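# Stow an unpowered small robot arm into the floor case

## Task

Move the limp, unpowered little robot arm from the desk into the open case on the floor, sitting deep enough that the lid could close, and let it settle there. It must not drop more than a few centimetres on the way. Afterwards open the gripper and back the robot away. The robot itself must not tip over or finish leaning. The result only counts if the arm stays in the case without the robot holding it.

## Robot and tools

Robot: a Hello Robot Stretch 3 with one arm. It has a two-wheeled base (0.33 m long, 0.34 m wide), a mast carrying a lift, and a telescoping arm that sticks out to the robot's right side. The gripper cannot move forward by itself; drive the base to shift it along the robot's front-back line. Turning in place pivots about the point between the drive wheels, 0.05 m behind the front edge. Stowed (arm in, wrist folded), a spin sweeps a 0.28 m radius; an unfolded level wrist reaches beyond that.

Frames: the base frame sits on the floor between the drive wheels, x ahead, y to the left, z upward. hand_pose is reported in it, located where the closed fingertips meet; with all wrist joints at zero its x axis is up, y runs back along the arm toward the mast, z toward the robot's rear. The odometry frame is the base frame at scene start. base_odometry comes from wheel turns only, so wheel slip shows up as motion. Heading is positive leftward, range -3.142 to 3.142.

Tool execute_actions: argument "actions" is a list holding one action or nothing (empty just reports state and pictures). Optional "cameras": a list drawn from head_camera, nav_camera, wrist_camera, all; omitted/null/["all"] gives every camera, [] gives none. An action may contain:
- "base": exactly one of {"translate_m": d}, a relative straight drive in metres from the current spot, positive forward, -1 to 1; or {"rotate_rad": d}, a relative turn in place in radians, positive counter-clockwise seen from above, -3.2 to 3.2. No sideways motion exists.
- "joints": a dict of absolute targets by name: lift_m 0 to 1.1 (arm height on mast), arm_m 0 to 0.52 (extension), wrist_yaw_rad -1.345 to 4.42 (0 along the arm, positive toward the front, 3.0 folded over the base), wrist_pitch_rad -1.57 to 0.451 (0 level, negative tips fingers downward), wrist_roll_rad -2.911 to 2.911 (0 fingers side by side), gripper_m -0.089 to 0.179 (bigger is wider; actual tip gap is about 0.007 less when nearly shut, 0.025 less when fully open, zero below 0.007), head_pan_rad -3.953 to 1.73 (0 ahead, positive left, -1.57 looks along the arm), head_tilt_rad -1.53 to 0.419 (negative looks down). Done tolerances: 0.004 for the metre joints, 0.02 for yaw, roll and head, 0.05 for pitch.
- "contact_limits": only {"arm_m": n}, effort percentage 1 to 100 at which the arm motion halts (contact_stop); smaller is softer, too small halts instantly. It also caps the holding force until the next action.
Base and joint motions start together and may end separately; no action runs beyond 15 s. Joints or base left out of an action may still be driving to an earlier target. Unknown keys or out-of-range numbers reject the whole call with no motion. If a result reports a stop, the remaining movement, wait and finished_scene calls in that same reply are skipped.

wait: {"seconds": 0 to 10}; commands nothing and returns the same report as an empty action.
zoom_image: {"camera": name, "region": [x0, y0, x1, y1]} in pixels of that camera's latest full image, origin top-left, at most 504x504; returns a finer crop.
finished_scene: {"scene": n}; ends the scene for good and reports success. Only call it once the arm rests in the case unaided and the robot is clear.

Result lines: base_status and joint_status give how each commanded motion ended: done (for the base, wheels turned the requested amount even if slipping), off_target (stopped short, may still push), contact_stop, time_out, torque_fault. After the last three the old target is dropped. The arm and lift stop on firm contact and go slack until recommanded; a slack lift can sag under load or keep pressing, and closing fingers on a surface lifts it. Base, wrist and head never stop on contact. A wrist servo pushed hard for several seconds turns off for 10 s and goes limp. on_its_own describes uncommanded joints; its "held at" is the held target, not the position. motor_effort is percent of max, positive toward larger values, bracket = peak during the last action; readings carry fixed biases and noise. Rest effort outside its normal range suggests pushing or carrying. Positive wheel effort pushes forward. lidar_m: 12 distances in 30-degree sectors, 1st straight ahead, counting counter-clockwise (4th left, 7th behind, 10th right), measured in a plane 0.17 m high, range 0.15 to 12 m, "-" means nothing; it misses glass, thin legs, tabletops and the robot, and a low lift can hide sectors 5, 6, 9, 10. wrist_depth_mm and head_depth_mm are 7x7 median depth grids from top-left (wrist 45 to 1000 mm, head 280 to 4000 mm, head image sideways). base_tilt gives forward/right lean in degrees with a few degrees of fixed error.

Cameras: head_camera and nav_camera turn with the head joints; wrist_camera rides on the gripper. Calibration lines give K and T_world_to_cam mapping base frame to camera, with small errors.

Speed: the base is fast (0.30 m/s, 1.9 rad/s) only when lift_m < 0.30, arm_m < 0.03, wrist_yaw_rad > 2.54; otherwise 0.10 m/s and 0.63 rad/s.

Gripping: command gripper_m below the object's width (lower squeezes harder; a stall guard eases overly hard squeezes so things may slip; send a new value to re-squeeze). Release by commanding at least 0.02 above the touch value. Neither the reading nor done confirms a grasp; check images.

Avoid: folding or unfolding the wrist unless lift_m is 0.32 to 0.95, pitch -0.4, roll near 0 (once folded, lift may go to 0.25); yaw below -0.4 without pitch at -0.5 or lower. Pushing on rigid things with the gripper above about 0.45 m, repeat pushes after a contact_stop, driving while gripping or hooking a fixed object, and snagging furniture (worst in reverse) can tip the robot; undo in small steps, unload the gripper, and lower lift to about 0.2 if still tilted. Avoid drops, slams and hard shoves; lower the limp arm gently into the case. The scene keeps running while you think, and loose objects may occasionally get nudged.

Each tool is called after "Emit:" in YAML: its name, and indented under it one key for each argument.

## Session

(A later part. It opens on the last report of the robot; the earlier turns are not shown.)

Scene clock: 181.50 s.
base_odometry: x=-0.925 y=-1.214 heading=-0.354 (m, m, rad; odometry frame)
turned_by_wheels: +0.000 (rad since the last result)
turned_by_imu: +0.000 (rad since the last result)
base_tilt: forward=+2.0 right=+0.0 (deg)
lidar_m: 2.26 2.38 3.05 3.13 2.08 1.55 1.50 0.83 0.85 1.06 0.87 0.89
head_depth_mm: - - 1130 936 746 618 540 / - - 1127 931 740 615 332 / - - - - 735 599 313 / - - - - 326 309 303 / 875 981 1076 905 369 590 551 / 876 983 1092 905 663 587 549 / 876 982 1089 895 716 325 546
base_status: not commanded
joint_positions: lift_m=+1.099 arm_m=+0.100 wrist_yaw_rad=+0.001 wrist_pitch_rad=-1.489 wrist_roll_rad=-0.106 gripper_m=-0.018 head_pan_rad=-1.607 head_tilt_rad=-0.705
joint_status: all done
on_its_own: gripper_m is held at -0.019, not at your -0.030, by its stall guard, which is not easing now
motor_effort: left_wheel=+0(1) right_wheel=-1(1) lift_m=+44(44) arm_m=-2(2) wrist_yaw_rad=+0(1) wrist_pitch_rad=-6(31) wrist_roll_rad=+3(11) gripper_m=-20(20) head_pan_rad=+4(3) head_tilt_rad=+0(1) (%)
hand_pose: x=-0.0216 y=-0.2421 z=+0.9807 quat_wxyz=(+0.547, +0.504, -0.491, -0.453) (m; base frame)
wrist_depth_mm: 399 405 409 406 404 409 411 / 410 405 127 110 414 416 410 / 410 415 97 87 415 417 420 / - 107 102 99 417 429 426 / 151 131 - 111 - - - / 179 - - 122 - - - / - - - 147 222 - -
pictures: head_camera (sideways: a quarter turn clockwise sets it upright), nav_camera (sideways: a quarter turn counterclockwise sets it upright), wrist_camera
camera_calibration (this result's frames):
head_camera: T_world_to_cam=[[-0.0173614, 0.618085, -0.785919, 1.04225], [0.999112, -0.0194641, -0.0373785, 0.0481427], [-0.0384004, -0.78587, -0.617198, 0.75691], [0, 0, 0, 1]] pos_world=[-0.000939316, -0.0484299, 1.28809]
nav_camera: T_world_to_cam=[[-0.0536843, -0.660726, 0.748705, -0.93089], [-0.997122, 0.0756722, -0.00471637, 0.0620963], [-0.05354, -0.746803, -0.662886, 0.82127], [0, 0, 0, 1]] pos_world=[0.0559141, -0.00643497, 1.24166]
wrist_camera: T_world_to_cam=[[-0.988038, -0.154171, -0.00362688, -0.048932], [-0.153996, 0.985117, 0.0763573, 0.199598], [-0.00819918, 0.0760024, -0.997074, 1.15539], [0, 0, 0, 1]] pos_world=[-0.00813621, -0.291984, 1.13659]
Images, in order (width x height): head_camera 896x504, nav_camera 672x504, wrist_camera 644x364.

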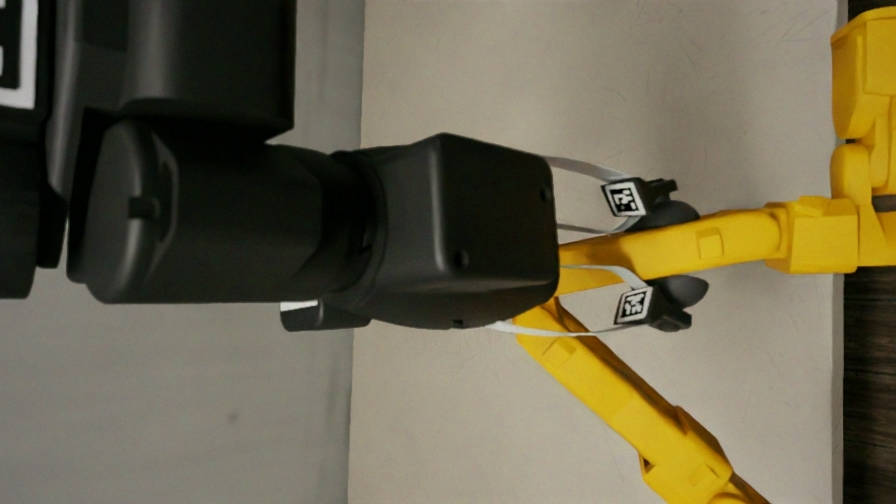

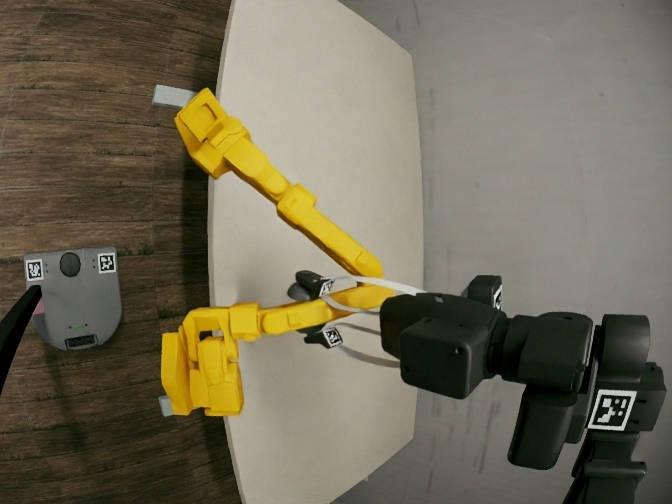

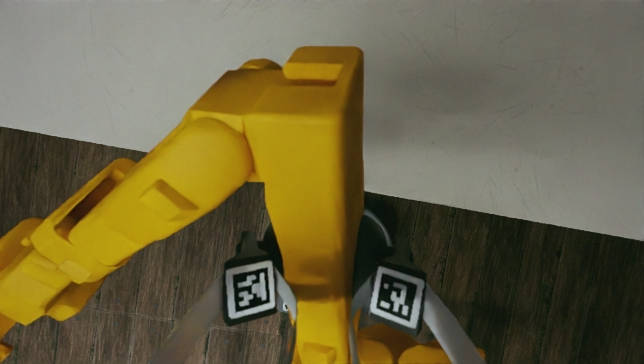

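Emit:
execute_actions:
  actions:
    - {"joints":{"arm_m":0.36,"lift_m":0.95,"head_tilt_rad":-0.9,"wrist_roll_rad":-0.45}}
  cameras: []

Emit:
execute_actions:
  actions:
    - {"joints":{"lift_m":0.87}}
  cameras: ["head_camera"]

Emit:
execute_actions:
  actions:
    - {"joints":{"gripper_m":0.07}}
  cameras: []

Emit:
execute_actions:
  actions:
    - {"joints":{"lift_m":0.97}}
  cameras: []

Emit:
execute_actions:
  actions:
    - {"base":{"translate_m":0.04},"joints":{"gripper_m":0.179,"wrist_roll_rad":0}}
  cameras: ["head_camera","wrist_camera"]

Scene clock: 199.27 s.
base_odometry: x=-0.925 y=-1.214 heading=-0.354 (m, m, rad; odometry frame)
turned_by_wheels: +0.000 (rad since the last result)
turned_by_imu: +0.001 (rad since the last result)
base_tilt: forward=+2.1 right=-0.1 (deg)
lidar_m: 2.26 2.38 3.05 3.13 2.08 1.54 1.50 0.83 0.85 1.06 0.87 0.90
head_depth_mm: 911 - - 738 645 1210 1132 / - 1044 914 752 641 1205 1127 / - 1080 906 746 620 1202 1125 / - - 862 630 631 1195 1122 / 919 1020 890 720 628 1191 1117 / 914 1037 886 629 599 1209 1107 / 916 1030 877 727 584 1203 1103
base_status: not commanded
joint_positions: lift_m=+0.950 arm_m=+0.360 wrist_yaw_rad=-0.002 wrist_pitch_rad=-1.503 wrist_roll_rad=-0.449 gripper_m=-0.018 head_pan_rad=-1.607 head_tilt_rad=-0.889
joint_status: all done
on_its_own: gripper_m is held at -0.019, not at your -0.030, by its stall guard, which is not easing now
motor_effort: left_wheel=+1(1) right_wheel=-1(1) lift_m=+33(38) arm_m=+3(2) wrist_yaw_rad=+2(2) wrist_pitch_rad=+2(8) wrist_roll_rad=+0(7) gripper_m=-19(19) head_pan_rad=+4(4) head_tilt_rad=-4(15) (%)
hand_pose: x=-0.0216 y=-0.4979 z=+0.8315 quat_wxyz=(+0.618, +0.578, -0.389, -0.364) (m; base frame)
wrist_depth_mm: 253 257 258 261 262 264 267 / 257 260 259 108 267 270 270 / 261 261 104 99 266 274 273 / 264 115 112 108 275 275 276 / 147 137 270 117 280 280 282 / 161 273 274 125 282 285 289 / 249 277 279 141 288 289 292
pictures: none
No camera images: the call's "cameras" was empty. Leave "cameras" out to get every camera's image.

Scene clock: 200.83 s.
base_odometry: x=-0.925 y=-1.214 heading=-0.354 (m, m, rad; odometry frame)
turned_by_wheels: +0.000 (rad since the last result)
turned_by_imu: +0.000 (rad since the last result)
base_tilt: forward=+2.0 right=+0.0 (deg)
lidar_m: 2.26 2.38 3.04 3.14 2.08 1.55 1.50 0.83 0.85 1.06 0.87 0.90
head_depth_mm: 924 1051 952 - - - 1119 / 925 1026 - 732 619 1211 1126 / 922 - 885 750 609 1202 1126 / 920 - - 689 630 1195 1115 / 917 1040 866 704 629 1185 1114 / 915 1039 885 734 587 1201 1114 / 911 1030 880 725 599 1206 1110
base_status: not commanded
joint_positions: lift_m=+0.870 arm_m=+0.360 wrist_yaw_rad=+0.000 wrist_pitch_rad=-1.494 wrist_roll_rad=-0.449 gripper_m=-0.018 head_pan_rad=-1.607 head_tilt_rad=-0.889
joint_status: all done
on_its_own: gripper_m is held at -0.019, not at your -0.030, by its stall guard, which is not easing now
motor_effort: left_wheel=+1(1) right_wheel=+0(3) lift_m=+31(32) arm_m=+2(3) wrist_yaw_rad=+0(1) wrist_pitch_rad=-3(5) wrist_roll_rad=+0(0) gripper_m=-19(19) head_pan_rad=+4(4) head_tilt_rad=-4(4) (%)
hand_pose: x=-0.0216 y=-0.5003 z=+0.7515 quat_wxyz=(+0.621, +0.576, -0.390, -0.362) (m; base frame)
wrist_depth_mm: 181 181 184 184 186 189 191 / 181 184 184 130 189 191 192 / 184 185 128 129 192 194 194 / 187 129 172 130 194 196 197 / 134 133 193 126 195 198 200 / 134 192 194 123 199 201 203 / 194 195 198 124 200 204 206
pictures: head_camera (sideways: a quarter turn clockwise sets it upright)
camera_calibration (this result's frames):
head_camera: T_world_to_cam=[[-0.0125658, 0.75149, -0.659625, 0.877626], [0.999348, -0.0128946, -0.0337279, 0.0433799], [-0.0338517, -0.659618, -0.750838, 0.930702], [0, 0, 0, 1]] pos_world=[-0.000817694, -0.0450598, 1.27917]
Images, in order (width x height): head_camera 896x504.

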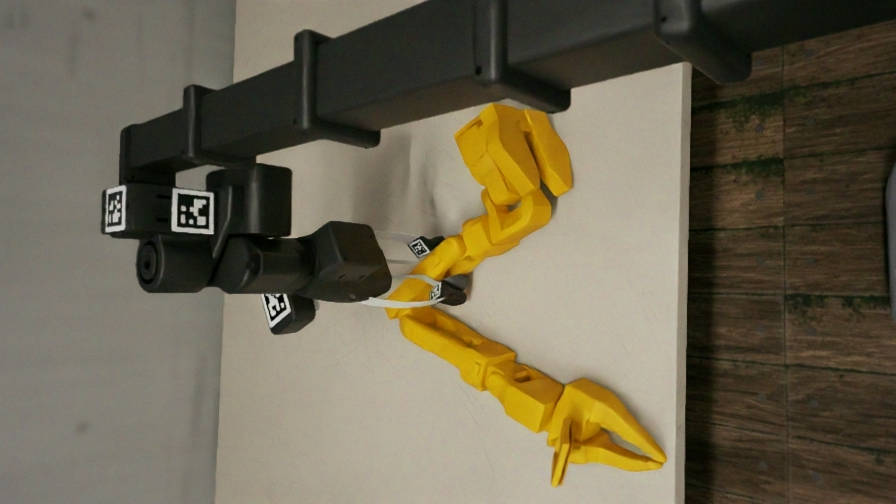

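Scene clock: 202.20 s.
base_odometry: x=-0.925 y=-1.214 heading=-0.354 (m, m, rad; odometry frame)
turned_by_wheels: +0.000 (rad since the last result)
turned_by_imu: +0.000 (rad since the last result)
base_tilt: forward=+2.0 right=+0.0 (deg)
lidar_m: 2.26 2.39 3.03 3.14 2.08 1.55 1.50 0.83 0.85 1.06 0.87 0.89
head_depth_mm: 925 1059 959 - - - 1120 / 926 1022 - 734 620 1209 1128 / 921 - 883 745 609 1206 1126 / 916 - - 688 630 1199 1122 / 917 1041 883 699 629 1191 1121 / 918 1038 886 735 588 1202 1106 / 913 1035 878 728 598 1206 1108
base_status: not commanded
joint_positions: lift_m=+0.870 arm_m=+0.360 wrist_yaw_rad=+0.000 wrist_pitch_rad=-1.495 wrist_roll_rad=-0.449 gripper_m=+0.070 head_pan_rad=-1.607 head_tilt_rad=-0.889
joint_status: all done
motor_effort: left_wheel=+1(1) right_wheel=-1(1) lift_m=+32(32) arm_m=+2(2) wrist_yaw_rad=-1(0) wrist_pitch_rad=-3(4) wrist_roll_rad=+0(0) gripper_m=+1(81) head_pan_rad=+3(3) head_tilt_rad=-4(4) (%)
hand_pose: x=-0.0216 y=-0.5000 z=+0.7515 quat_wxyz=(+0.621, +0.576, -0.389, -0.362) (m; base frame)
wrist_depth_mm: 180 181 182 185 187 188 191 / 182 183 185 132 189 191 192 / 184 186 130 132 191 192 195 / 186 131 175 132 194 196 198 / 135 135 192 128 196 198 201 / 135 191 195 125 198 202 203 / 194 194 198 125 202 203 206
pictures: none
No camera images: the call's "cameras" was empty. Leave "cameras" out to get every camera's image.

Scene clock: 203.93 s.
base_odometry: x=-0.925 y=-1.214 heading=-0.354 (m, m, rad; odometry frame)
turned_by_wheels: +0.000 (rad since the last result)
turned_by_imu: +0.000 (rad since the last result)
base_tilt: forward=+1.9 right=-0.1 (deg)
lidar_m: 2.26 2.39 3.05 3.14 2.08 1.54 1.50 0.83 0.85 1.06 0.87 0.90
head_depth_mm: - - 923 757 644 1218 1132 / - 1044 917 755 627 1206 1134 / - 1065 908 748 609 1204 1123 / - - 887 690 630 1201 1122 / 918 1018 892 701 628 1187 1114 / 916 1037 886 733 589 1195 1112 / 915 1032 879 729 596 1204 1109
base_status: not commanded
joint_positions: lift_m=+0.970 arm_m=+0.360 wrist_yaw_rad=+0.000 wrist_pitch_rad=-1.496 wrist_roll_rad=-0.449 gripper_m=+0.070 head_pan_rad=-1.607 head_tilt_rad=-0.889
joint_status: all done
motor_effort: left_wheel=+1(0) right_wheel=-1(1) lift_m=+39(39) arm_m=+2(3) wrist_yaw_rad=-1(0) wrist_pitch_rad=-2(3) wrist_roll_rad=+0(0) gripper_m=+1(1) head_pan_rad=+3(3) head_tilt_rad=-4(5) (%)
hand_pose: x=-0.0216 y=-0.4998 z=+0.8512 quat_wxyz=(+0.621, +0.576, -0.389, -0.362) (m; base frame)
wrist_depth_mm: 274 276 275 280 283 285 288 / 273 278 281 281 285 290 292 / 281 281 283 236 289 290 297 / 284 283 248 288 295 297 297 / 286 235 291 293 294 302 301 / 227 292 296 296 304 307 305 / 244 298 300 234 304 310 313
pictures: none
No camera images: the call's "cameras" was empty. Leave "cameras" out to get every camera's image.

Scene clock: 205.50 s.
base_odometry: x=-0.888 y=-1.228 heading=-0.354 (m, m, rad; odometry frame)
turned_by_wheels: +0.000 (rad since the last result)
turned_by_imu: +0.000 (rad since the last result)
base_tilt: forward=+2.0 right=+0.0 (deg)
lidar_m: 2.22 2.34 3.05 3.10 2.14 1.59 1.54 0.86 0.90 1.06 0.85 1.54
head_depth_mm: - - 922 759 644 1209 1133 / - 1049 917 751 614 1209 1131 / - 1068 913 748 621 1204 1129 / - - 876 707 633 1205 1118 / 917 1038 891 701 614 1218 1115 / 918 1037 900 731 576 1209 1107 / 918 1027 876 726 621 1205 1105
base_status: done
joint_positions: lift_m=+0.970 arm_m=+0.360 wrist_yaw_rad=+0.000 wrist_pitch_rad=-1.496 wrist_roll_rad=-0.007 gripper_m=+0.179 head_pan_rad=-1.607 head_tilt_rad=-0.889
joint_status: all done
motor_effort: left_wheel=+0(4) right_wheel=-1(4) lift_m=+39(39) arm_m=+3(2) wrist_yaw_rad=+0(0) wrist_pitch_rad=-2(2) wrist_roll_rad=+3(4) gripper_m=+1(84) head_pan_rad=+3(4) head_tilt_rad=-4(4) (%)
hand_pose: x=-0.0216 y=-0.4997 z=+0.8512 quat_wxyz=(+0.520, +0.483, -0.516, -0.480) (m; base frame)
wrist_depth_mm: 282 279 281 282 278 284 279 / 285 285 284 287 285 283 286 / 290 290 290 287 288 287 287 / 291 293 291 231 289 293 290 / 295 295 292 296 296 296 293 / - 298 246 299 298 298 295 / 303 303 288 301 234 238 -
pictures: head_camera (sideways: a quarter turn clockwise sets it upright), wrist_camera
camera_calibration (this result's frames):
head_camera: T_world_to_cam=[[-0.0125657, 0.75149, -0.659625, 0.877626], [0.999348, -0.0128947, -0.0337279, 0.0433799], [-0.0338518, -0.659618, -0.750838, 0.930702], [0, 0, 0, 1]] pos_world=[-0.0008177, -0.0450598, 1.27917]
wrist_camera: T_world_to_cam=[[-0.998421, -0.0548724, -0.0120121, -0.0325854], [-0.0556795, 0.995027, 0.0825917, 0.46498], [0.0074204, 0.0831301, -0.996511, 1.04931], [0, 0, 0, 1]] pos_world=[-0.0144305, -0.551685, 1.00686]
Images, in order (width x height): head_camera 896x504, wrist_camera 644x364.

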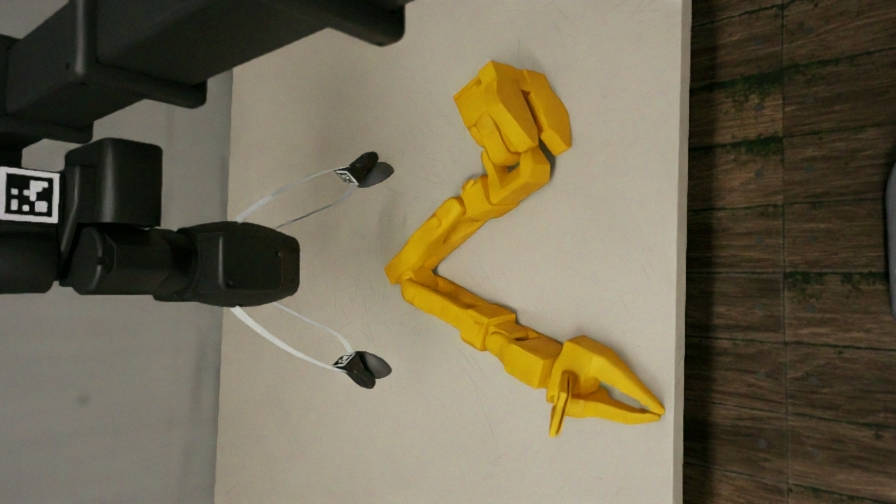

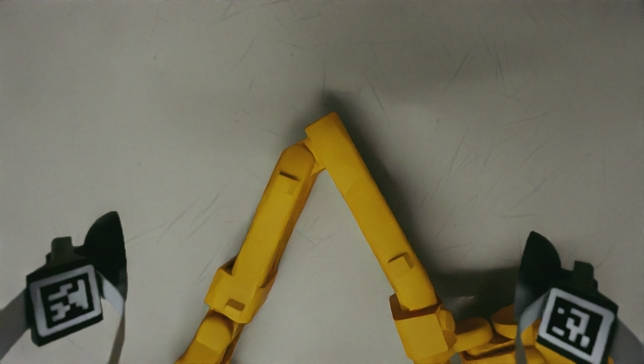

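Well centred.

Emit:
execute_actions:
  actions:
    - {"joints":{"lift_m":0.862}}
  cameras: []

Emit:
execute_actions:
  actions:
    - {"joints":{"gripper_m":0.0}}
  cameras: ["head_camera","wrist_camera"]

Scene clock: 211.03 s.
base_odometry: x=-0.888 y=-1.228 heading=-0.354 (m, m, rad; odometry frame)
turned_by_wheels: +0.000 (rad since the last result)
turned_by_imu: +0.000 (rad since the last result)
base_tilt: forward=+2.1 right=+0.0 (deg)
lidar_m: 2.22 2.33 3.04 3.10 2.14 1.59 1.54 0.86 0.91 1.06 0.85 1.55
head_depth_mm: 929 1054 954 - - - 1115 / 924 1049 - 680 613 1212 1129 / 922 - 884 728 621 1204 1121 / 919 - - 703 632 1195 1122 / 924 1044 894 688 615 1212 1115 / 916 1040 885 733 576 1212 1110 / 918 1034 878 726 620 1200 1104
base_status: not commanded
joint_positions: lift_m=+0.862 arm_m=+0.360 wrist_yaw_rad=+0.000 wrist_pitch_rad=-1.496 wrist_roll_rad=-0.007 gripper_m=+0.179 head_pan_rad=-1.607 head_tilt_rad=-0.889
joint_status: all done
motor_effort: left_wheel=+1(1) right_wheel=-1(1) lift_m=+31(32) arm_m=+2(2) wrist_yaw_rad=+0(0) wrist_pitch_rad=-2(2) wrist_roll_rad=+3(3) gripper_m=+1(1) head_pan_rad=+3(4) head_tilt_rad=-5(4) (%)
hand_pose: x=-0.0216 y=-0.4996 z=+0.7435 quat_wxyz=(+0.520, +0.483, -0.516, -0.480) (m; base frame)
wrist_depth_mm: 179 178 178 179 179 178 177 / 180 181 181 180 180 180 179 / 182 182 183 126 181 182 182 / 184 184 184 127 184 184 185 / 186 187 126 186 122 185 187 / - 189 130 189 118 188 187 / 190 189 133 191 191 118 -
pictures: none
No camera images: the call's "cameras" was empty. Leave "cameras" out to get every camera's image.

Scene clock: 213.30 s.
base_odometry: x=-0.888 y=-1.228 heading=-0.354 (m, m, rad; odometry frame)
turned_by_wheels: +0.000 (rad since the last result)
turned_by_imu: +0.000 (rad since the last result)
base_tilt: forward=+2.0 right=-0.1 (deg)
lidar_m: 2.22 2.34 3.06 3.09 2.13 1.59 1.54 0.86 0.91 1.06 0.84 1.54
head_depth_mm: 926 1054 951 - - - 1119 / 927 1053 - 678 613 1205 1131 / 925 - 886 749 604 1202 1126 / 920 - - 665 589 1204 1114 / 925 1040 896 722 627 1208 1118 / 914 1039 892 733 625 1205 1110 / 916 1037 876 726 623 1201 1106
base_status: not commanded
joint_positions: lift_m=+0.862 arm_m=+0.360 wrist_yaw_rad=+0.005 wrist_pitch_rad=-1.506 wrist_roll_rad=-0.012 gripper_m=+0.001 head_pan_rad=-1.607 head_tilt_rad=-0.889
joint_status: all done
motor_effort: left_wheel=+1(1) right_wheel=+0(3) lift_m=+30(31) arm_m=+2(2) wrist_yaw_rad=-3(4) wrist_pitch_rad=+3(4) wrist_roll_rad=+6(6) gripper_m=-26(98) head_pan_rad=+4(4) head_tilt_rad=-4(5) (%)
hand_pose: x=-0.0217 y=-0.4971 z=+0.7436 quat_wxyz=(+0.520, +0.488, -0.511, -0.480) (m; base frame)
wrist_depth_mm: 177 179 177 177 177 177 176 / 179 179 179 136 178 180 179 / 181 181 130 121 181 181 182 / 184 184 124 122 183 184 184 / 186 186 126 123 186 186 186 / 188 188 130 122 117 188 189 / 191 191 191 130 162 192 192
pictures: head_camera (sideways: a quarter turn clockwise sets it upright), wrist_camera
camera_calibration (this result's frames):
head_camera: T_world_to_cam=[[-0.0125656, 0.75149, -0.659625, 0.877626], [0.999348, -0.0128948, -0.0337279, 0.0433799], [-0.0338519, -0.659618, -0.750838, 0.930702], [0, 0, 0, 1]] pos_world=[-0.000817705, -0.0450598, 1.27917]
wrist_camera: T_world_to_cam=[[-0.997783, -0.0654253, -0.0122124, -0.0388562], [-0.0662785, 0.993481, 0.0927497, 0.462708], [0.00606457, 0.0933535, -0.995615, 0.946242], [0, 0, 0, 1]] pos_world=[-0.013841, -0.550569, 0.898702]
Images, in order (width x height): head_camera 896x504, wrist_camera 644x364.

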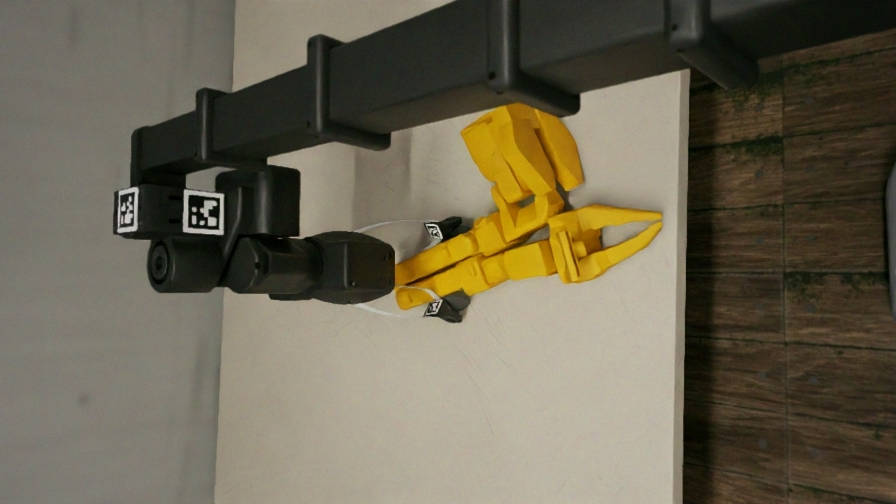

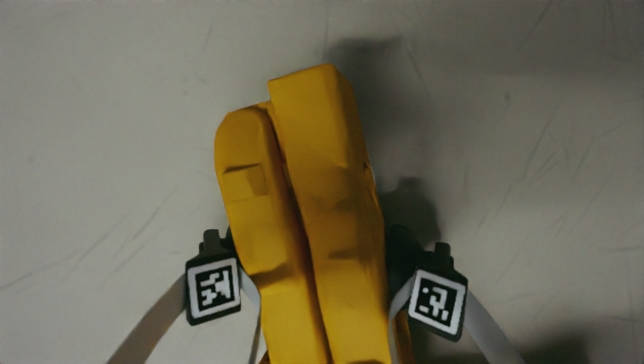

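Emit:
execute_actions:
  actions:
    - {"joints":{"gripper_m":0.09,"wrist_roll_rad":-0.25}}
  cameras: []

Emit:
execute_actions:
  actions:
    - {"base":{"translate_m":-0.012},"joints":{"arm_m":0.32}}
  cameras: []

Emit:
execute_actions:
  actions:
    - {"joints":{"gripper_m":0.0}}
  cameras: ["head_camera"]

Emit:
execute_actions:
  actions:
    - {"joints":{"lift_m":0.91}}

Scene clock: 218.00 s.
base_odometry: x=-0.888 y=-1.228 heading=-0.354 (m, m, rad; odometry frame)
turned_by_wheels: +0.000 (rad since the last result)
turned_by_imu: +0.000 (rad since the last result)
base_tilt: forward=+2.0 right=+0.0 (deg)
lidar_m: 2.22 2.34 3.04 3.10 2.14 1.59 1.54 0.86 0.91 1.06 0.84 1.54
head_depth_mm: 926 1057 950 - - - 1114 / 925 1045 - 677 611 1209 1126 / 925 - 883 747 604 1206 1122 / 922 - - 660 588 1193 1122 / 924 1042 888 719 628 1214 1114 / 915 1036 886 730 623 1194 1109 / 918 1030 879 728 621 1198 1104
base_status: not commanded
joint_positions: lift_m=+0.862 arm_m=+0.360 wrist_yaw_rad=-0.001 wrist_pitch_rad=-1.502 wrist_roll_rad=-0.243 gripper_m=+0.090 head_pan_rad=-1.607 head_tilt_rad=-0.889
joint_status: all done
motor_effort: left_wheel=-1(1) right_wheel=+1(2) lift_m=+30(30) arm_m=+2(2) wrist_yaw_rad=+1(4) wrist_pitch_rad=+1(4) wrist_roll_rad=-3(6) gripper_m=+1(81) head_pan_rad=+4(4) head_tilt_rad=-4(4) (%)
hand_pose: x=-0.0216 y=-0.4982 z=+0.7436 quat_wxyz=(+0.575, +0.537, -0.450, -0.421) (m; base frame)
wrist_depth_mm: 175 175 176 178 178 179 179 / 178 178 178 178 180 181 183 / 180 179 180 122 182 184 185 / 181 182 182 122 185 185 187 / 183 186 128 123 186 189 189 / 186 187 132 122 189 191 192 / 189 191 189 121 191 193 195
pictures: none
No camera images: the call's "cameras" was empty. Leave "cameras" out to get every camera's image.

Scene clock: 219.37 s.
base_odometry: x=-0.899 y=-1.223 heading=-0.354 (m, m, rad; odometry frame)
turned_by_wheels: +0.000 (rad since the last result)
turned_by_imu: +0.000 (rad since the last result)
base_tilt: forward=+2.0 right=+0.1 (deg)
lidar_m: 2.24 2.35 3.05 3.11 2.12 1.58 1.53 0.85 0.89 1.06 0.85 1.54
head_depth_mm: 928 1058 961 - - - 1117 / 923 1022 - 722 611 1208 1126 / 923 - 858 749 606 1203 1126 / 918 1017 - 645 583 1196 1117 / 920 1037 894 720 627 1210 1110 / 919 1046 888 734 625 1203 1108 / 917 1028 878 728 621 1203 1103
base_status: done
joint_positions: lift_m=+0.862 arm_m=+0.320 wrist_yaw_rad=-0.001 wrist_pitch_rad=-1.496 wrist_roll_rad=-0.244 gripper_m=+0.090 head_pan_rad=-1.607 head_tilt_rad=-0.889
joint_status: all done
motor_effort: left_wheel=+1(2) right_wheel=-2(5) lift_m=+30(31) arm_m=-3(1) wrist_yaw_rad=+1(1) wrist_pitch_rad=-2(3) wrist_roll_rad=-3(3) gripper_m=+1(0) head_pan_rad=+4(3) head_tilt_rad=-4(4) (%)
hand_pose: x=-0.0216 y=-0.4604 z=+0.7436 quat_wxyz=(+0.577, +0.536, -0.451, -0.420) (m; base frame)
wrist_depth_mm: 176 176 176 119 178 180 181 / 176 178 178 120 181 181 183 / 179 180 181 120 182 183 185 / 181 182 182 118 185 186 187 / 184 185 137 118 187 188 189 / 186 186 131 119 189 190 192 / 188 189 189 121 191 193 195
pictures: none
No camera images: the call's "cameras" was empty. Leave "cameras" out to get every camera's image.

Scene clock: 220.77 s.
base_odometry: x=-0.899 y=-1.223 heading=-0.354 (m, m, rad; odometry frame)
turned_by_wheels: +0.000 (rad since the last result)
turned_by_imu: +0.000 (rad since the last result)
base_tilt: forward=+2.0 right=+0.0 (deg)
lidar_m: 2.23 2.35 3.03 3.12 2.12 1.57 1.52 0.85 0.89 1.06 0.85 1.55
head_depth_mm: 928 1055 956 - - - 1116 / 930 1023 - 723 613 1213 1127 / 925 1003 858 748 602 1203 1126 / 921 1015 - 645 583 1194 1114 / 922 1039 892 734 627 1213 1110 / 917 1037 885 732 624 1209 1112 / 918 1031 879 727 621 1202 1104
base_status: not commanded
joint_positions: lift_m=+0.862 arm_m=+0.320 wrist_yaw_rad=+0.000 wrist_pitch_rad=-1.496 wrist_roll_rad=-0.249 gripper_m=+0.001 head_pan_rad=-1.607 head_tilt_rad=-0.889
joint_status: all done
motor_effort: left_wheel=+1(1) right_wheel=+0(3) lift_m=+33(33) arm_m=-3(3) wrist_yaw_rad=+0(0) wrist_pitch_rad=-2(3) wrist_roll_rad=-1(3) gripper_m=-28(99) head_pan_rad=+4(4) head_tilt_rad=-4(4) (%)
hand_pose: x=-0.0216 y=-0.4605 z=+0.7434 quat_wxyz=(+0.579, +0.537, -0.450, -0.418) (m; base frame)
wrist_depth_mm: 175 176 176 120 177 179 181 / 177 178 177 120 179 181 182 / 179 180 181 121 183 184 186 / 181 182 182 124 185 187 188 / 183 183 184 126 187 188 189 / 185 187 131 127 116 190 192 / 187 189 188 126 190 193 194
pictures: head_camera (sideways: a quarter turn clockwise sets it upright)
camera_calibration (this result's frames):
head_camera: T_world_to_cam=[[-0.0125677, 0.75149, -0.659624, 0.877626], [0.999348, -0.012892, -0.0337278, 0.0433799], [-0.0338501, -0.659618, -0.750838, 0.930702], [0, 0, 0, 1]] pos_world=[-0.000817581, -0.0450598, 1.27917]
Images, in order (width x height): head_camera 896x504.

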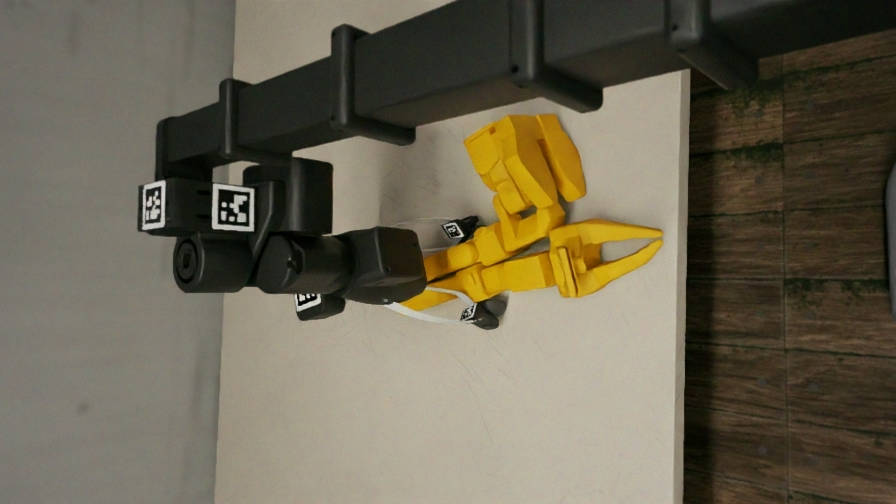

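Scene clock: 222.03 s.
base_odometry: x=-0.899 y=-1.223 heading=-0.354 (m, m, rad; odometry frame)
turned_by_wheels: +0.000 (rad since the last result)
turned_by_imu: +0.000 (rad since the last result)
base_tilt: forward=+2.1 right=-0.1 (deg)
lidar_m: 2.23 2.35 3.03 3.12 2.12 1.57 1.53 0.85 0.89 1.06 0.85 1.54
head_depth_mm: 928 1052 - - 618 1211 1132 / 908 - 885 749 628 1212 1128 / 887 - 896 749 607 1201 1119 / 904 - - 601 552 1206 1115 / 916 1038 891 702 625 1209 1113 / 917 1038 885 734 622 1208 1112 / 917 1032 878 729 621 1202 1110
base_status: not commanded
joint_positions: lift_m=+0.910 arm_m=+0.320 wrist_yaw_rad=+0.000 wrist_pitch_rad=-1.491 wrist_roll_rad=-0.249 gripper_m=+0.007 head_pan_rad=-1.607 head_tilt_rad=-0.889
joint_status: all done
on_its_own: gripper_m is held at +0.006, not at your +0.000, by its stall guard, which is still easing
motor_effort: left_wheel=+0(1) right_wheel=-1(0) lift_m=+45(48) arm_m=-3(3) wrist_yaw_rad=+0(0) wrist_pitch_rad=-5(6) wrist_roll_rad=-1(1) gripper_m=-26(28) head_pan_rad=+3(4) head_tilt_rad=-4(4) (%)
hand_pose: x=-0.0216 y=-0.4617 z=+0.7910 quat_wxyz=(+0.580, +0.535, -0.451, -0.417) (m; base frame)
wrist_depth_mm: 220 221 222 109 224 226 229 / 222 223 225 111 227 227 231 / 224 226 227 113 228 231 233 / 228 228 230 117 234 235 235 / 230 232 128 122 233 237 237 / 233 234 129 125 115 239 239 / 237 237 238 126 241 244 242
pictures: head_camera (sideways: a quarter turn clockwise sets it upright), nav_camera (sideways: a quarter turn counterclockwise sets it upright), wrist_camera
camera_calibration (this result's frames):
head_camera: T_world_to_cam=[[-0.0125678, 0.75149, -0.659625, 0.877626], [0.999348, -0.0128919, -0.0337279, 0.0433799], [-0.03385, -0.659618, -0.750838, 0.930702], [0, 0, 0, 1]] pos_world=[-0.000817576, -0.0450599, 1.27917]
nav_camera: T_world_to_cam=[[-0.058205, -0.786557, 0.614768, -0.756328], [-0.997115, 0.0758534, 0.00264479, 0.0525126], [-0.0487125, -0.612841, -0.788703, 0.984866], [0, 0, 0, 1]] pos_world=[0.0563144, 0.00468797, 1.24159]
wrist_camera: T_world_to_cam=[[-0.956546, -0.291498, 0.00701154, -0.154601], [-0.290009, 0.953604, 0.0808403, 0.409384], [-0.030251, 0.0752941, -0.996702, 0.981866], [0, 0, 0, 1]] pos_world=[0.000544125, -0.509384, 0.946618]
Images, in order (width x height): head_camera 896x504, nav_camera 672x504, wrist_camera 644x364.

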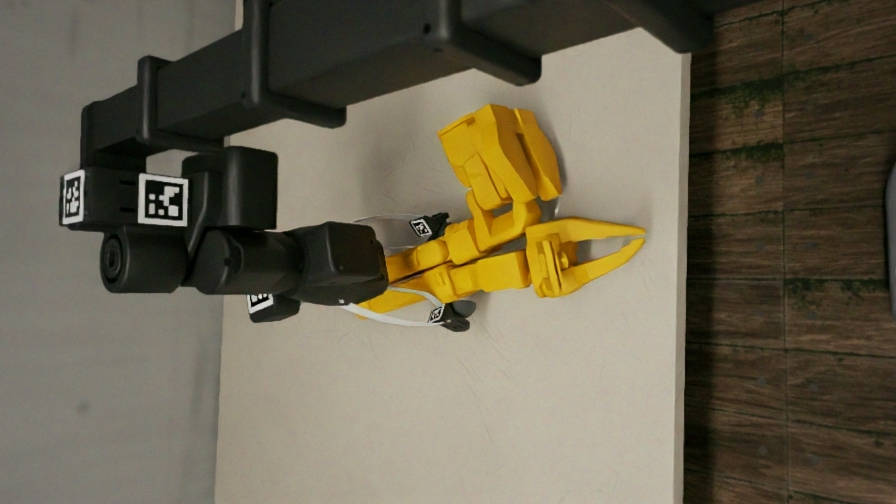

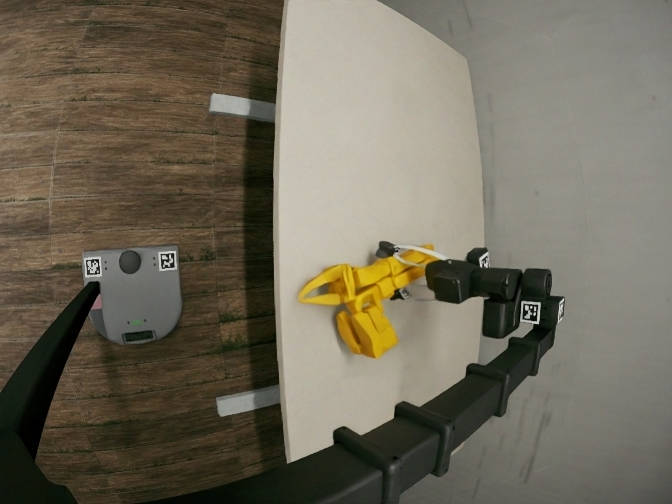

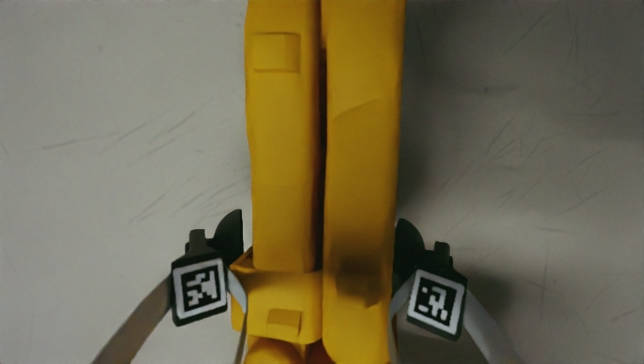

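Emit:
execute_actions:
  actions:
    - {"base":{"rotate_rad":1.43},"joints":{"lift_m":0.97,"wrist_roll_rad":-1.57,"arm_m":0.2}}
  cameras: ["head_camera","wrist_camera"]

Emit:
execute_actions:
  actions:
    - {"base":{"translate_m":1.0}}
  cameras: ["wrist_camera"]

Emit:
execute_actions:
  actions:
    - {"base":{"translate_m":1.0},"joints":{"lift_m":0.5}}
  cameras: []

Emit:
execute_actions:
  actions:
    - {"base":{"translate_m":0.42}}
  cameras: ["nav_camera"]

Emit:
execute_actions:
  actions:
    - {"base":{"rotate_rad":1.207},"joints":{"head_tilt_rad":-1.1}}

Scene clock: 233.03 s.
base_odometry: x=-0.899 y=-1.223 heading=+1.076 (m, m, rad; odometry frame)
turned_by_wheels: +1.430 (rad since the last result)
turned_by_imu: +1.438 (rad since the last result)
base_tilt: forward=+2.0 right=+0.0 (deg)
lidar_m: 3.02 2.48 1.64 1.53 1.55 0.85 1.06 1.08 0.85 2.24 2.29 2.88
head_depth_mm: 1962 - 881 759 632 1221 1135 / - 2400 888 736 535 1278 1134 / - - 1919 552 1330 1271 1123 / 1946 - - 501 1375 1269 1119 / 1974 2287 2138 1699 1385 1257 1113 / 1943 2250 2107 474 1406 1256 1107 / 1936 2240 2021 1676 1425 1245 1103
base_status: done
joint_positions: lift_m=+0.970 arm_m=+0.200 wrist_yaw_rad=+0.000 wrist_pitch_rad=-1.497 wrist_roll_rad=-1.563 gripper_m=+0.022 head_pan_rad=-1.607 head_tilt_rad=-0.889
joint_status: all done
on_its_own: gripper_m is held at +0.021, not at your +0.000, by its stall guard, which is not easing now
motor_effort: left_wheel=-3(5) right_wheel=+3(9) lift_m=+45(46) arm_m=-3(4) wrist_yaw_rad=+0(0) wrist_pitch_rad=-2(6) wrist_roll_rad=-3(5) gripper_m=-20(20) head_pan_rad=+3(3) head_tilt_rad=-4(5) (%)
hand_pose: x=-0.0214 y=-0.3403 z=+0.8510 quat_wxyz=(+0.733, +0.681, -0.002, -0.003) (m; base frame)
wrist_depth_mm: 882 908 87 86 87 979 - / 875 905 92 91 949 - - / 941 - 97 98 - - - / 938 - 106 103 - - - / 959 - 120 114 - - - / - - 131 123 113 - - / - - - 132 171 179 -
pictures: head_camera (sideways: a quarter turn clockwise sets it upright), wrist_camera
camera_calibration (this result's frames):
head_camera: T_world_to_cam=[[-0.0125687, 0.751515, -0.659596, 0.877589], [0.999348, -0.0128882, -0.033727, 0.0433788], [-0.0338473, -0.65959, -0.750863, 0.930734], [0, 0, 0, 1]] pos_world=[-0.000817433, -0.045059, 1.27917]
wrist_camera: T_world_to_cam=[[0.0392383, -0.997641, 0.0563332, -0.380408], [-0.986821, -0.0298323, 0.15904, -0.127311], [-0.156985, -0.0618313, -0.985664, 0.973801], [0, 0, 0, 1]] pos_world=[0.042165, -0.323097, 1.00152]
Images, in order (width x height): head_camera 896x504, wrist_camera 644x364.

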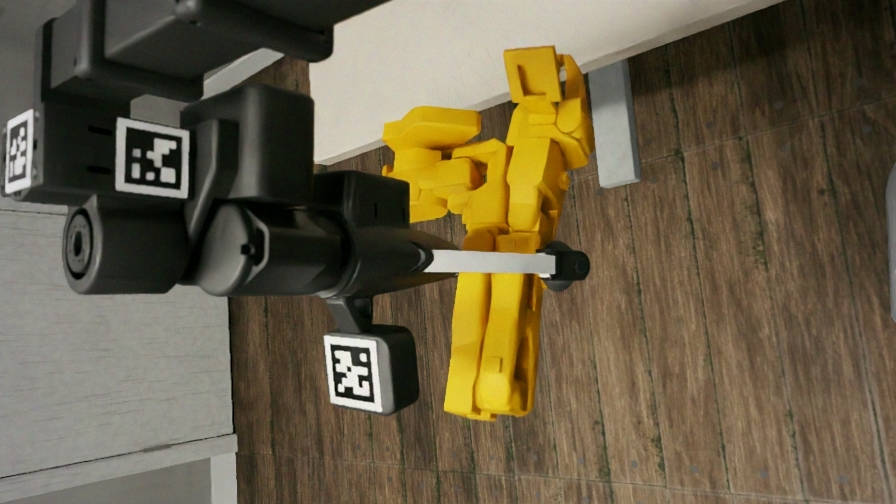

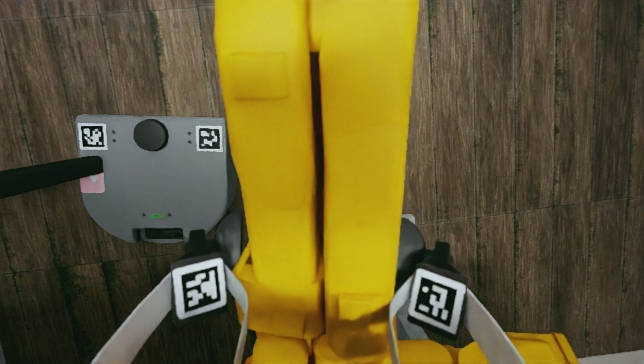

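Scene clock: 244.00 s.
base_odometry: x=-0.423 y=-0.344 heading=+1.075 (m, m, rad; odometry frame)
turned_by_wheels: +0.000 (rad since the last result)
turned_by_imu: -0.002 (rad since the last result)
base_tilt: forward=+2.1 right=+0.0 (deg)
lidar_m: 2.04 2.69 1.78 1.64 1.66 1.75 2.06 1.68 2.28 2.14 2.16 2.72
head_depth_mm: 1922 - 2032 1753 1459 1280 1134 / - 2234 2040 1638 534 1277 1136 / - - 2041 552 1366 1268 1127 / 1858 - - 501 1382 1267 1122 / 1890 2182 2126 1687 1392 1253 1114 / 1850 2149 2097 473 1403 1251 1112 / 1821 2121 2011 1669 1432 1248 1103
base_status: done
joint_positions: lift_m=+0.970 arm_m=+0.200 wrist_yaw_rad=+0.000 wrist_pitch_rad=-1.497 wrist_roll_rad=-1.563 gripper_m=+0.022 head_pan_rad=-1.607 head_tilt_rad=-0.889
joint_status: not commanded
on_its_own: gripper_m is held at +0.021, not at your +0.000, by its stall guard, which is not easing now
motor_effort: left_wheel=-3(5) right_wheel=+4(9) lift_m=+44(44) arm_m=-3(3) wrist_yaw_rad=+0(0) wrist_pitch_rad=-2(2) wrist_roll_rad=-3(3) gripper_m=-20(20) head_pan_rad=+4(4) head_tilt_rad=-4(4) (%)
hand_pose: x=-0.0214 y=-0.3403 z=+0.8510 quat_wxyz=(+0.733, +0.681, -0.002, -0.003) (m; base frame)
wrist_depth_mm: 887 887 87 86 87 987 - / 907 907 92 91 964 - - / 910 - 97 98 - - - / 944 - 106 103 - - - / 955 - 120 113 - - - / - - 131 123 113 - - / - - - 133 172 180 -
pictures: wrist_camera
camera_calibration (this result's frames):
wrist_camera: T_world_to_cam=[[0.0392387, -0.997641, 0.0563308, -0.380405], [-0.986821, -0.0298331, 0.15904, -0.127311], [-0.156985, -0.061829, -0.985664, 0.973802], [0, 0, 0, 1]] pos_world=[0.042165, -0.323097, 1.00152]
Images, in order (width x height): wrist_camera 644x364.

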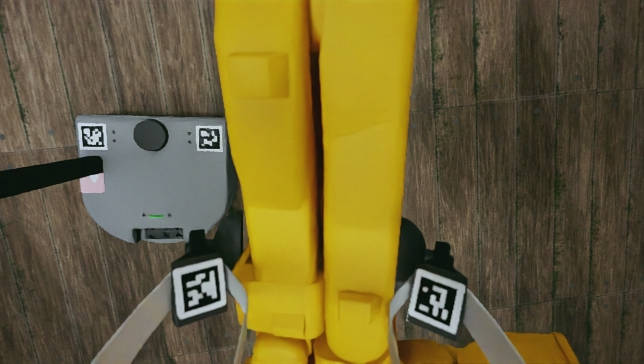

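Scene clock: 255.10 s.
base_odometry: x=+0.052 y=+0.536 heading=+1.075 (m, m, rad; odometry frame)
turned_by_wheels: +0.000 (rad since the last result)
turned_by_imu: -0.002 (rad since the last result)
base_tilt: forward=+2.0 right=-0.1 (deg)
lidar_m: 1.13 1.75 1.92 1.77 1.79 2.25 2.63 2.63 2.18 2.01 2.03 1.07
head_depth_mm: 1928 2244 2129 1730 1473 1288 1135 / 1880 2204 2118 1732 1475 1275 1148 / 1845 2154 2098 1719 1494 1202 1140 / 1812 2103 2077 1714 1520 879 1121 / 1781 2041 2055 1689 1443 1193 1115 / 1753 2024 2037 1680 1435 1251 1106 / 1713 1988 2022 1681 1433 1246 1107
base_status: done
joint_positions: lift_m=+0.500 arm_m=+0.200 wrist_yaw_rad=+0.000 wrist_pitch_rad=-1.497 wrist_roll_rad=-1.563 gripper_m=+0.022 head_pan_rad=-1.607 head_tilt_rad=-0.889
joint_status: all done
on_its_own: gripper_m is held at +0.021, not at your +0.000, by its stall guard, which is not easing now
motor_effort: left_wheel=-3(4) right_wheel=+2(8) lift_m=+36(40) arm_m=-3(3) wrist_yaw_rad=+0(0) wrist_pitch_rad=-2(2) wrist_roll_rad=-3(3) gripper_m=-20(20) head_pan_rad=+3(4) head_tilt_rad=-5(4) (%)
hand_pose: x=-0.0214 y=-0.3402 z=+0.3814 quat_wxyz=(+0.732, +0.681, -0.002, -0.003) (m; base frame)
wrist_depth_mm: 473 487 87 86 87 521 541 / 488 500 92 91 527 532 543 / - - 100 98 538 548 566 / - - 524 103 556 554 575 / - - 132 113 567 583 593 / - - 130 123 113 595 615 / - 556 563 133 171 179 631
pictures: none
No camera images: the call's "cameras" was empty. Leave "cameras" out to get every camera's image.

Scene clock: 260.40 s.
base_odometry: x=+0.252 y=+0.905 heading=+1.075 (m, m, rad; odometry frame)
turned_by_wheels: +0.000 (rad since the last result)
turned_by_imu: -0.001 (rad since the last result)
base_tilt: forward=+1.9 right=-0.2 (deg)
lidar_m: 0.72 1.32 1.66 1.82 1.84 2.31 3.06 3.18 2.12 1.95 1.98 0.71
head_depth_mm: 1879 2172 2107 1756 1482 1293 1132 / 1820 2150 2120 1732 1470 1281 1144 / 1795 2100 2090 1721 1496 1203 1144 / 1758 2037 2062 1721 1509 877 1124 / 1735 1996 2064 1687 1437 1190 1117 / 1705 1962 2050 1681 1440 1250 1110 / 1680 1929 2015 1666 1426 1246 1089
base_status: done
joint_positions: lift_m=+0.500 arm_m=+0.200 wrist_yaw_rad=+0.000 wrist_pitch_rad=-1.497 wrist_roll_rad=-1.563 gripper_m=+0.022 head_pan_rad=-1.607 head_tilt_rad=-0.889
joint_status: not commanded
on_its_own: gripper_m is held at +0.021, not at your +0.000, by its stall guard, which is not easing now
motor_effort: left_wheel=-3(4) right_wheel=+3(8) lift_m=+36(36) arm_m=-3(3) wrist_yaw_rad=+0(0) wrist_pitch_rad=-2(2) wrist_roll_rad=-3(3) gripper_m=-20(20) head_pan_rad=+3(4) head_tilt_rad=-4(4) (%)
hand_pose: x=-0.0214 y=-0.3402 z=+0.3814 quat_wxyz=(+0.732, +0.681, -0.002, -0.003) (m; base frame)
wrist_depth_mm: 471 481 87 86 87 529 531 / 484 494 92 91 519 533 552 / - - 100 97 526 551 553 / - - 517 103 539 563 579 / - - 123 113 566 576 583 / - - 131 122 114 589 617 / - 559 578 132 171 180 629
pictures: nav_camera (sideways: a quarter turn counterclockwise sets it upright)
camera_calibration (this result's frames):
nav_camera: T_world_to_cam=[[-0.0582039, -0.78658, 0.614739, -0.756289], [-0.997116, 0.0758508, 0.00264629, 0.0525107], [-0.0487099, -0.612811, -0.788726, 0.984896], [0, 0, 0, 1]] pos_world=[0.0563145, 0.00469035, 1.24159]
Images, in order (width x height): nav_camera 672x504.

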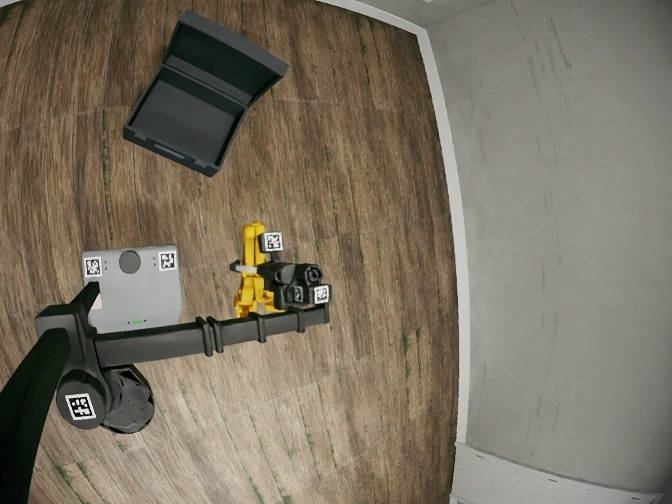

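Scene clock: 263.27 s.
base_odometry: x=+0.252 y=+0.905 heading=+2.282 (m, m, rad; odometry frame)
turned_by_wheels: +1.207 (rad since the last result)
turned_by_imu: +1.213 (rad since the last result)
base_tilt: forward=+2.0 right=+0.0 (deg)
lidar_m: 1.88 1.83 1.92 2.68 3.51 2.68 2.01 1.95 0.71 0.72 1.31 1.37
head_depth_mm: 1832 1958 1708 1498 1339 1211 1118 / 1699 1922 1695 1481 1334 1212 1123 / 1571 1833 1677 1432 1269 - - / 1475 1779 1662 1274 1258 1216 - / 1387 1648 1661 1311 1252 1199 1091 / 1304 1539 1625 1426 1289 1185 1087 / 1235 1443 1606 1456 1305 1182 1081
base_status: done
joint_positions: lift_m=+0.500 arm_m=+0.200 wrist_yaw_rad=+0.000 wrist_pitch_rad=-1.497 wrist_roll_rad=-1.563 gripper_m=+0.022 head_pan_rad=-1.607 head_tilt_rad=-1.086
joint_status: all done
on_its_own: gripper_m is held at +0.021, not at your +0.000, by its stall guard, which is not easing now
motor_effort: left_wheel=-3(5) right_wheel=+4(8) lift_m=+36(36) arm_m=-3(3) wrist_yaw_rad=+0(0) wrist_pitch_rad=-2(2) wrist_roll_rad=-3(3) gripper_m=-20(20) head_pan_rad=+4(3) head_tilt_rad=-5(15) (%)
hand_pose: x=-0.0214 y=-0.3402 z=+0.3814 quat_wxyz=(+0.732, +0.681, -0.002, -0.003) (m; base frame)
wrist_depth_mm: 469 483 87 86 87 457 400 / 485 496 92 91 493 511 404 / - - 100 98 499 513 419 / - - 522 103 525 534 425 / - - 122 113 533 551 431 / - - 131 123 113 504 441 / - 558 564 133 172 178 417
pictures: head_camera (sideways: a quarter turn clockwise sets it upright), nav_camera (sideways: a quarter turn counterclockwise sets it upright), wrist_camera
camera_calibration (this result's frames):
head_camera: T_world_to_cam=[[-0.00844575, 0.866316, -0.499425, 0.668889], [0.99957, -0.00671167, -0.0285459, 0.0366242], [-0.0280818, -0.499451, -0.865887, 1.08024], [0, 0, 0, 1]] pos_world=[-0.000624182, -0.0396968, 1.27047]
nav_camera: T_world_to_cam=[[-0.0619838, -0.891852, 0.448061, -0.539134], [-0.997163, 0.0745466, 0.0104373, 0.0423696], [-0.04271, -0.446143, -0.893942, 1.12162], [0, 0, 0, 1]] pos_world=[0.0567362, 0.016418, 1.24379]
wrist_camera: T_world_to_cam=[[0.0392692, -0.997665, 0.0558852, -0.353667], [-0.98682, -0.0299342, 0.159029, -0.0526376], [-0.156985, -0.0613936, -0.985691, 0.511007], [0, 0, 0, 1]] pos_world=[0.0421648, -0.323045, 0.53183]
Images, in order (width x height): head_camera 896x504, nav_camera 672x504, wrist_camera 644x364.

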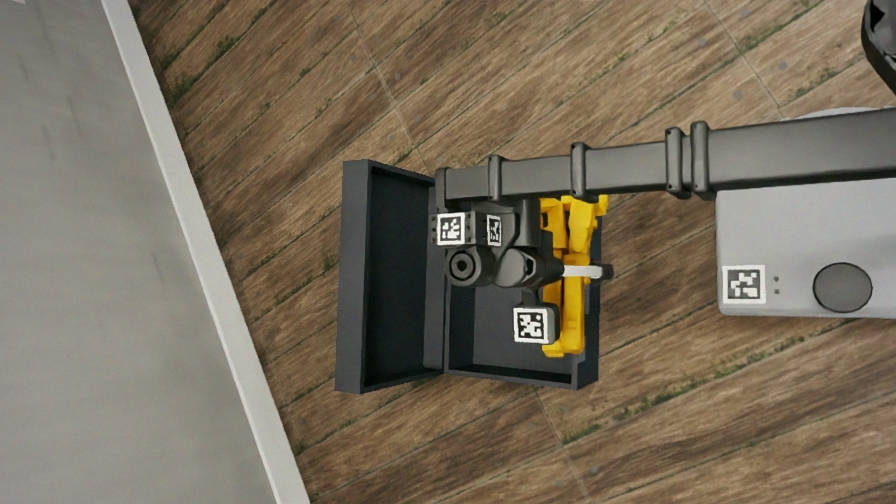

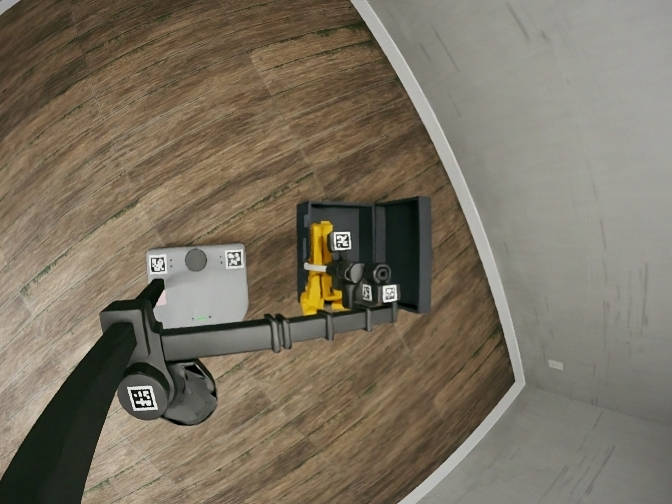

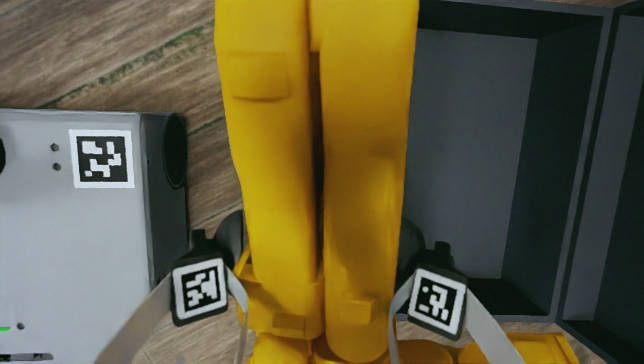

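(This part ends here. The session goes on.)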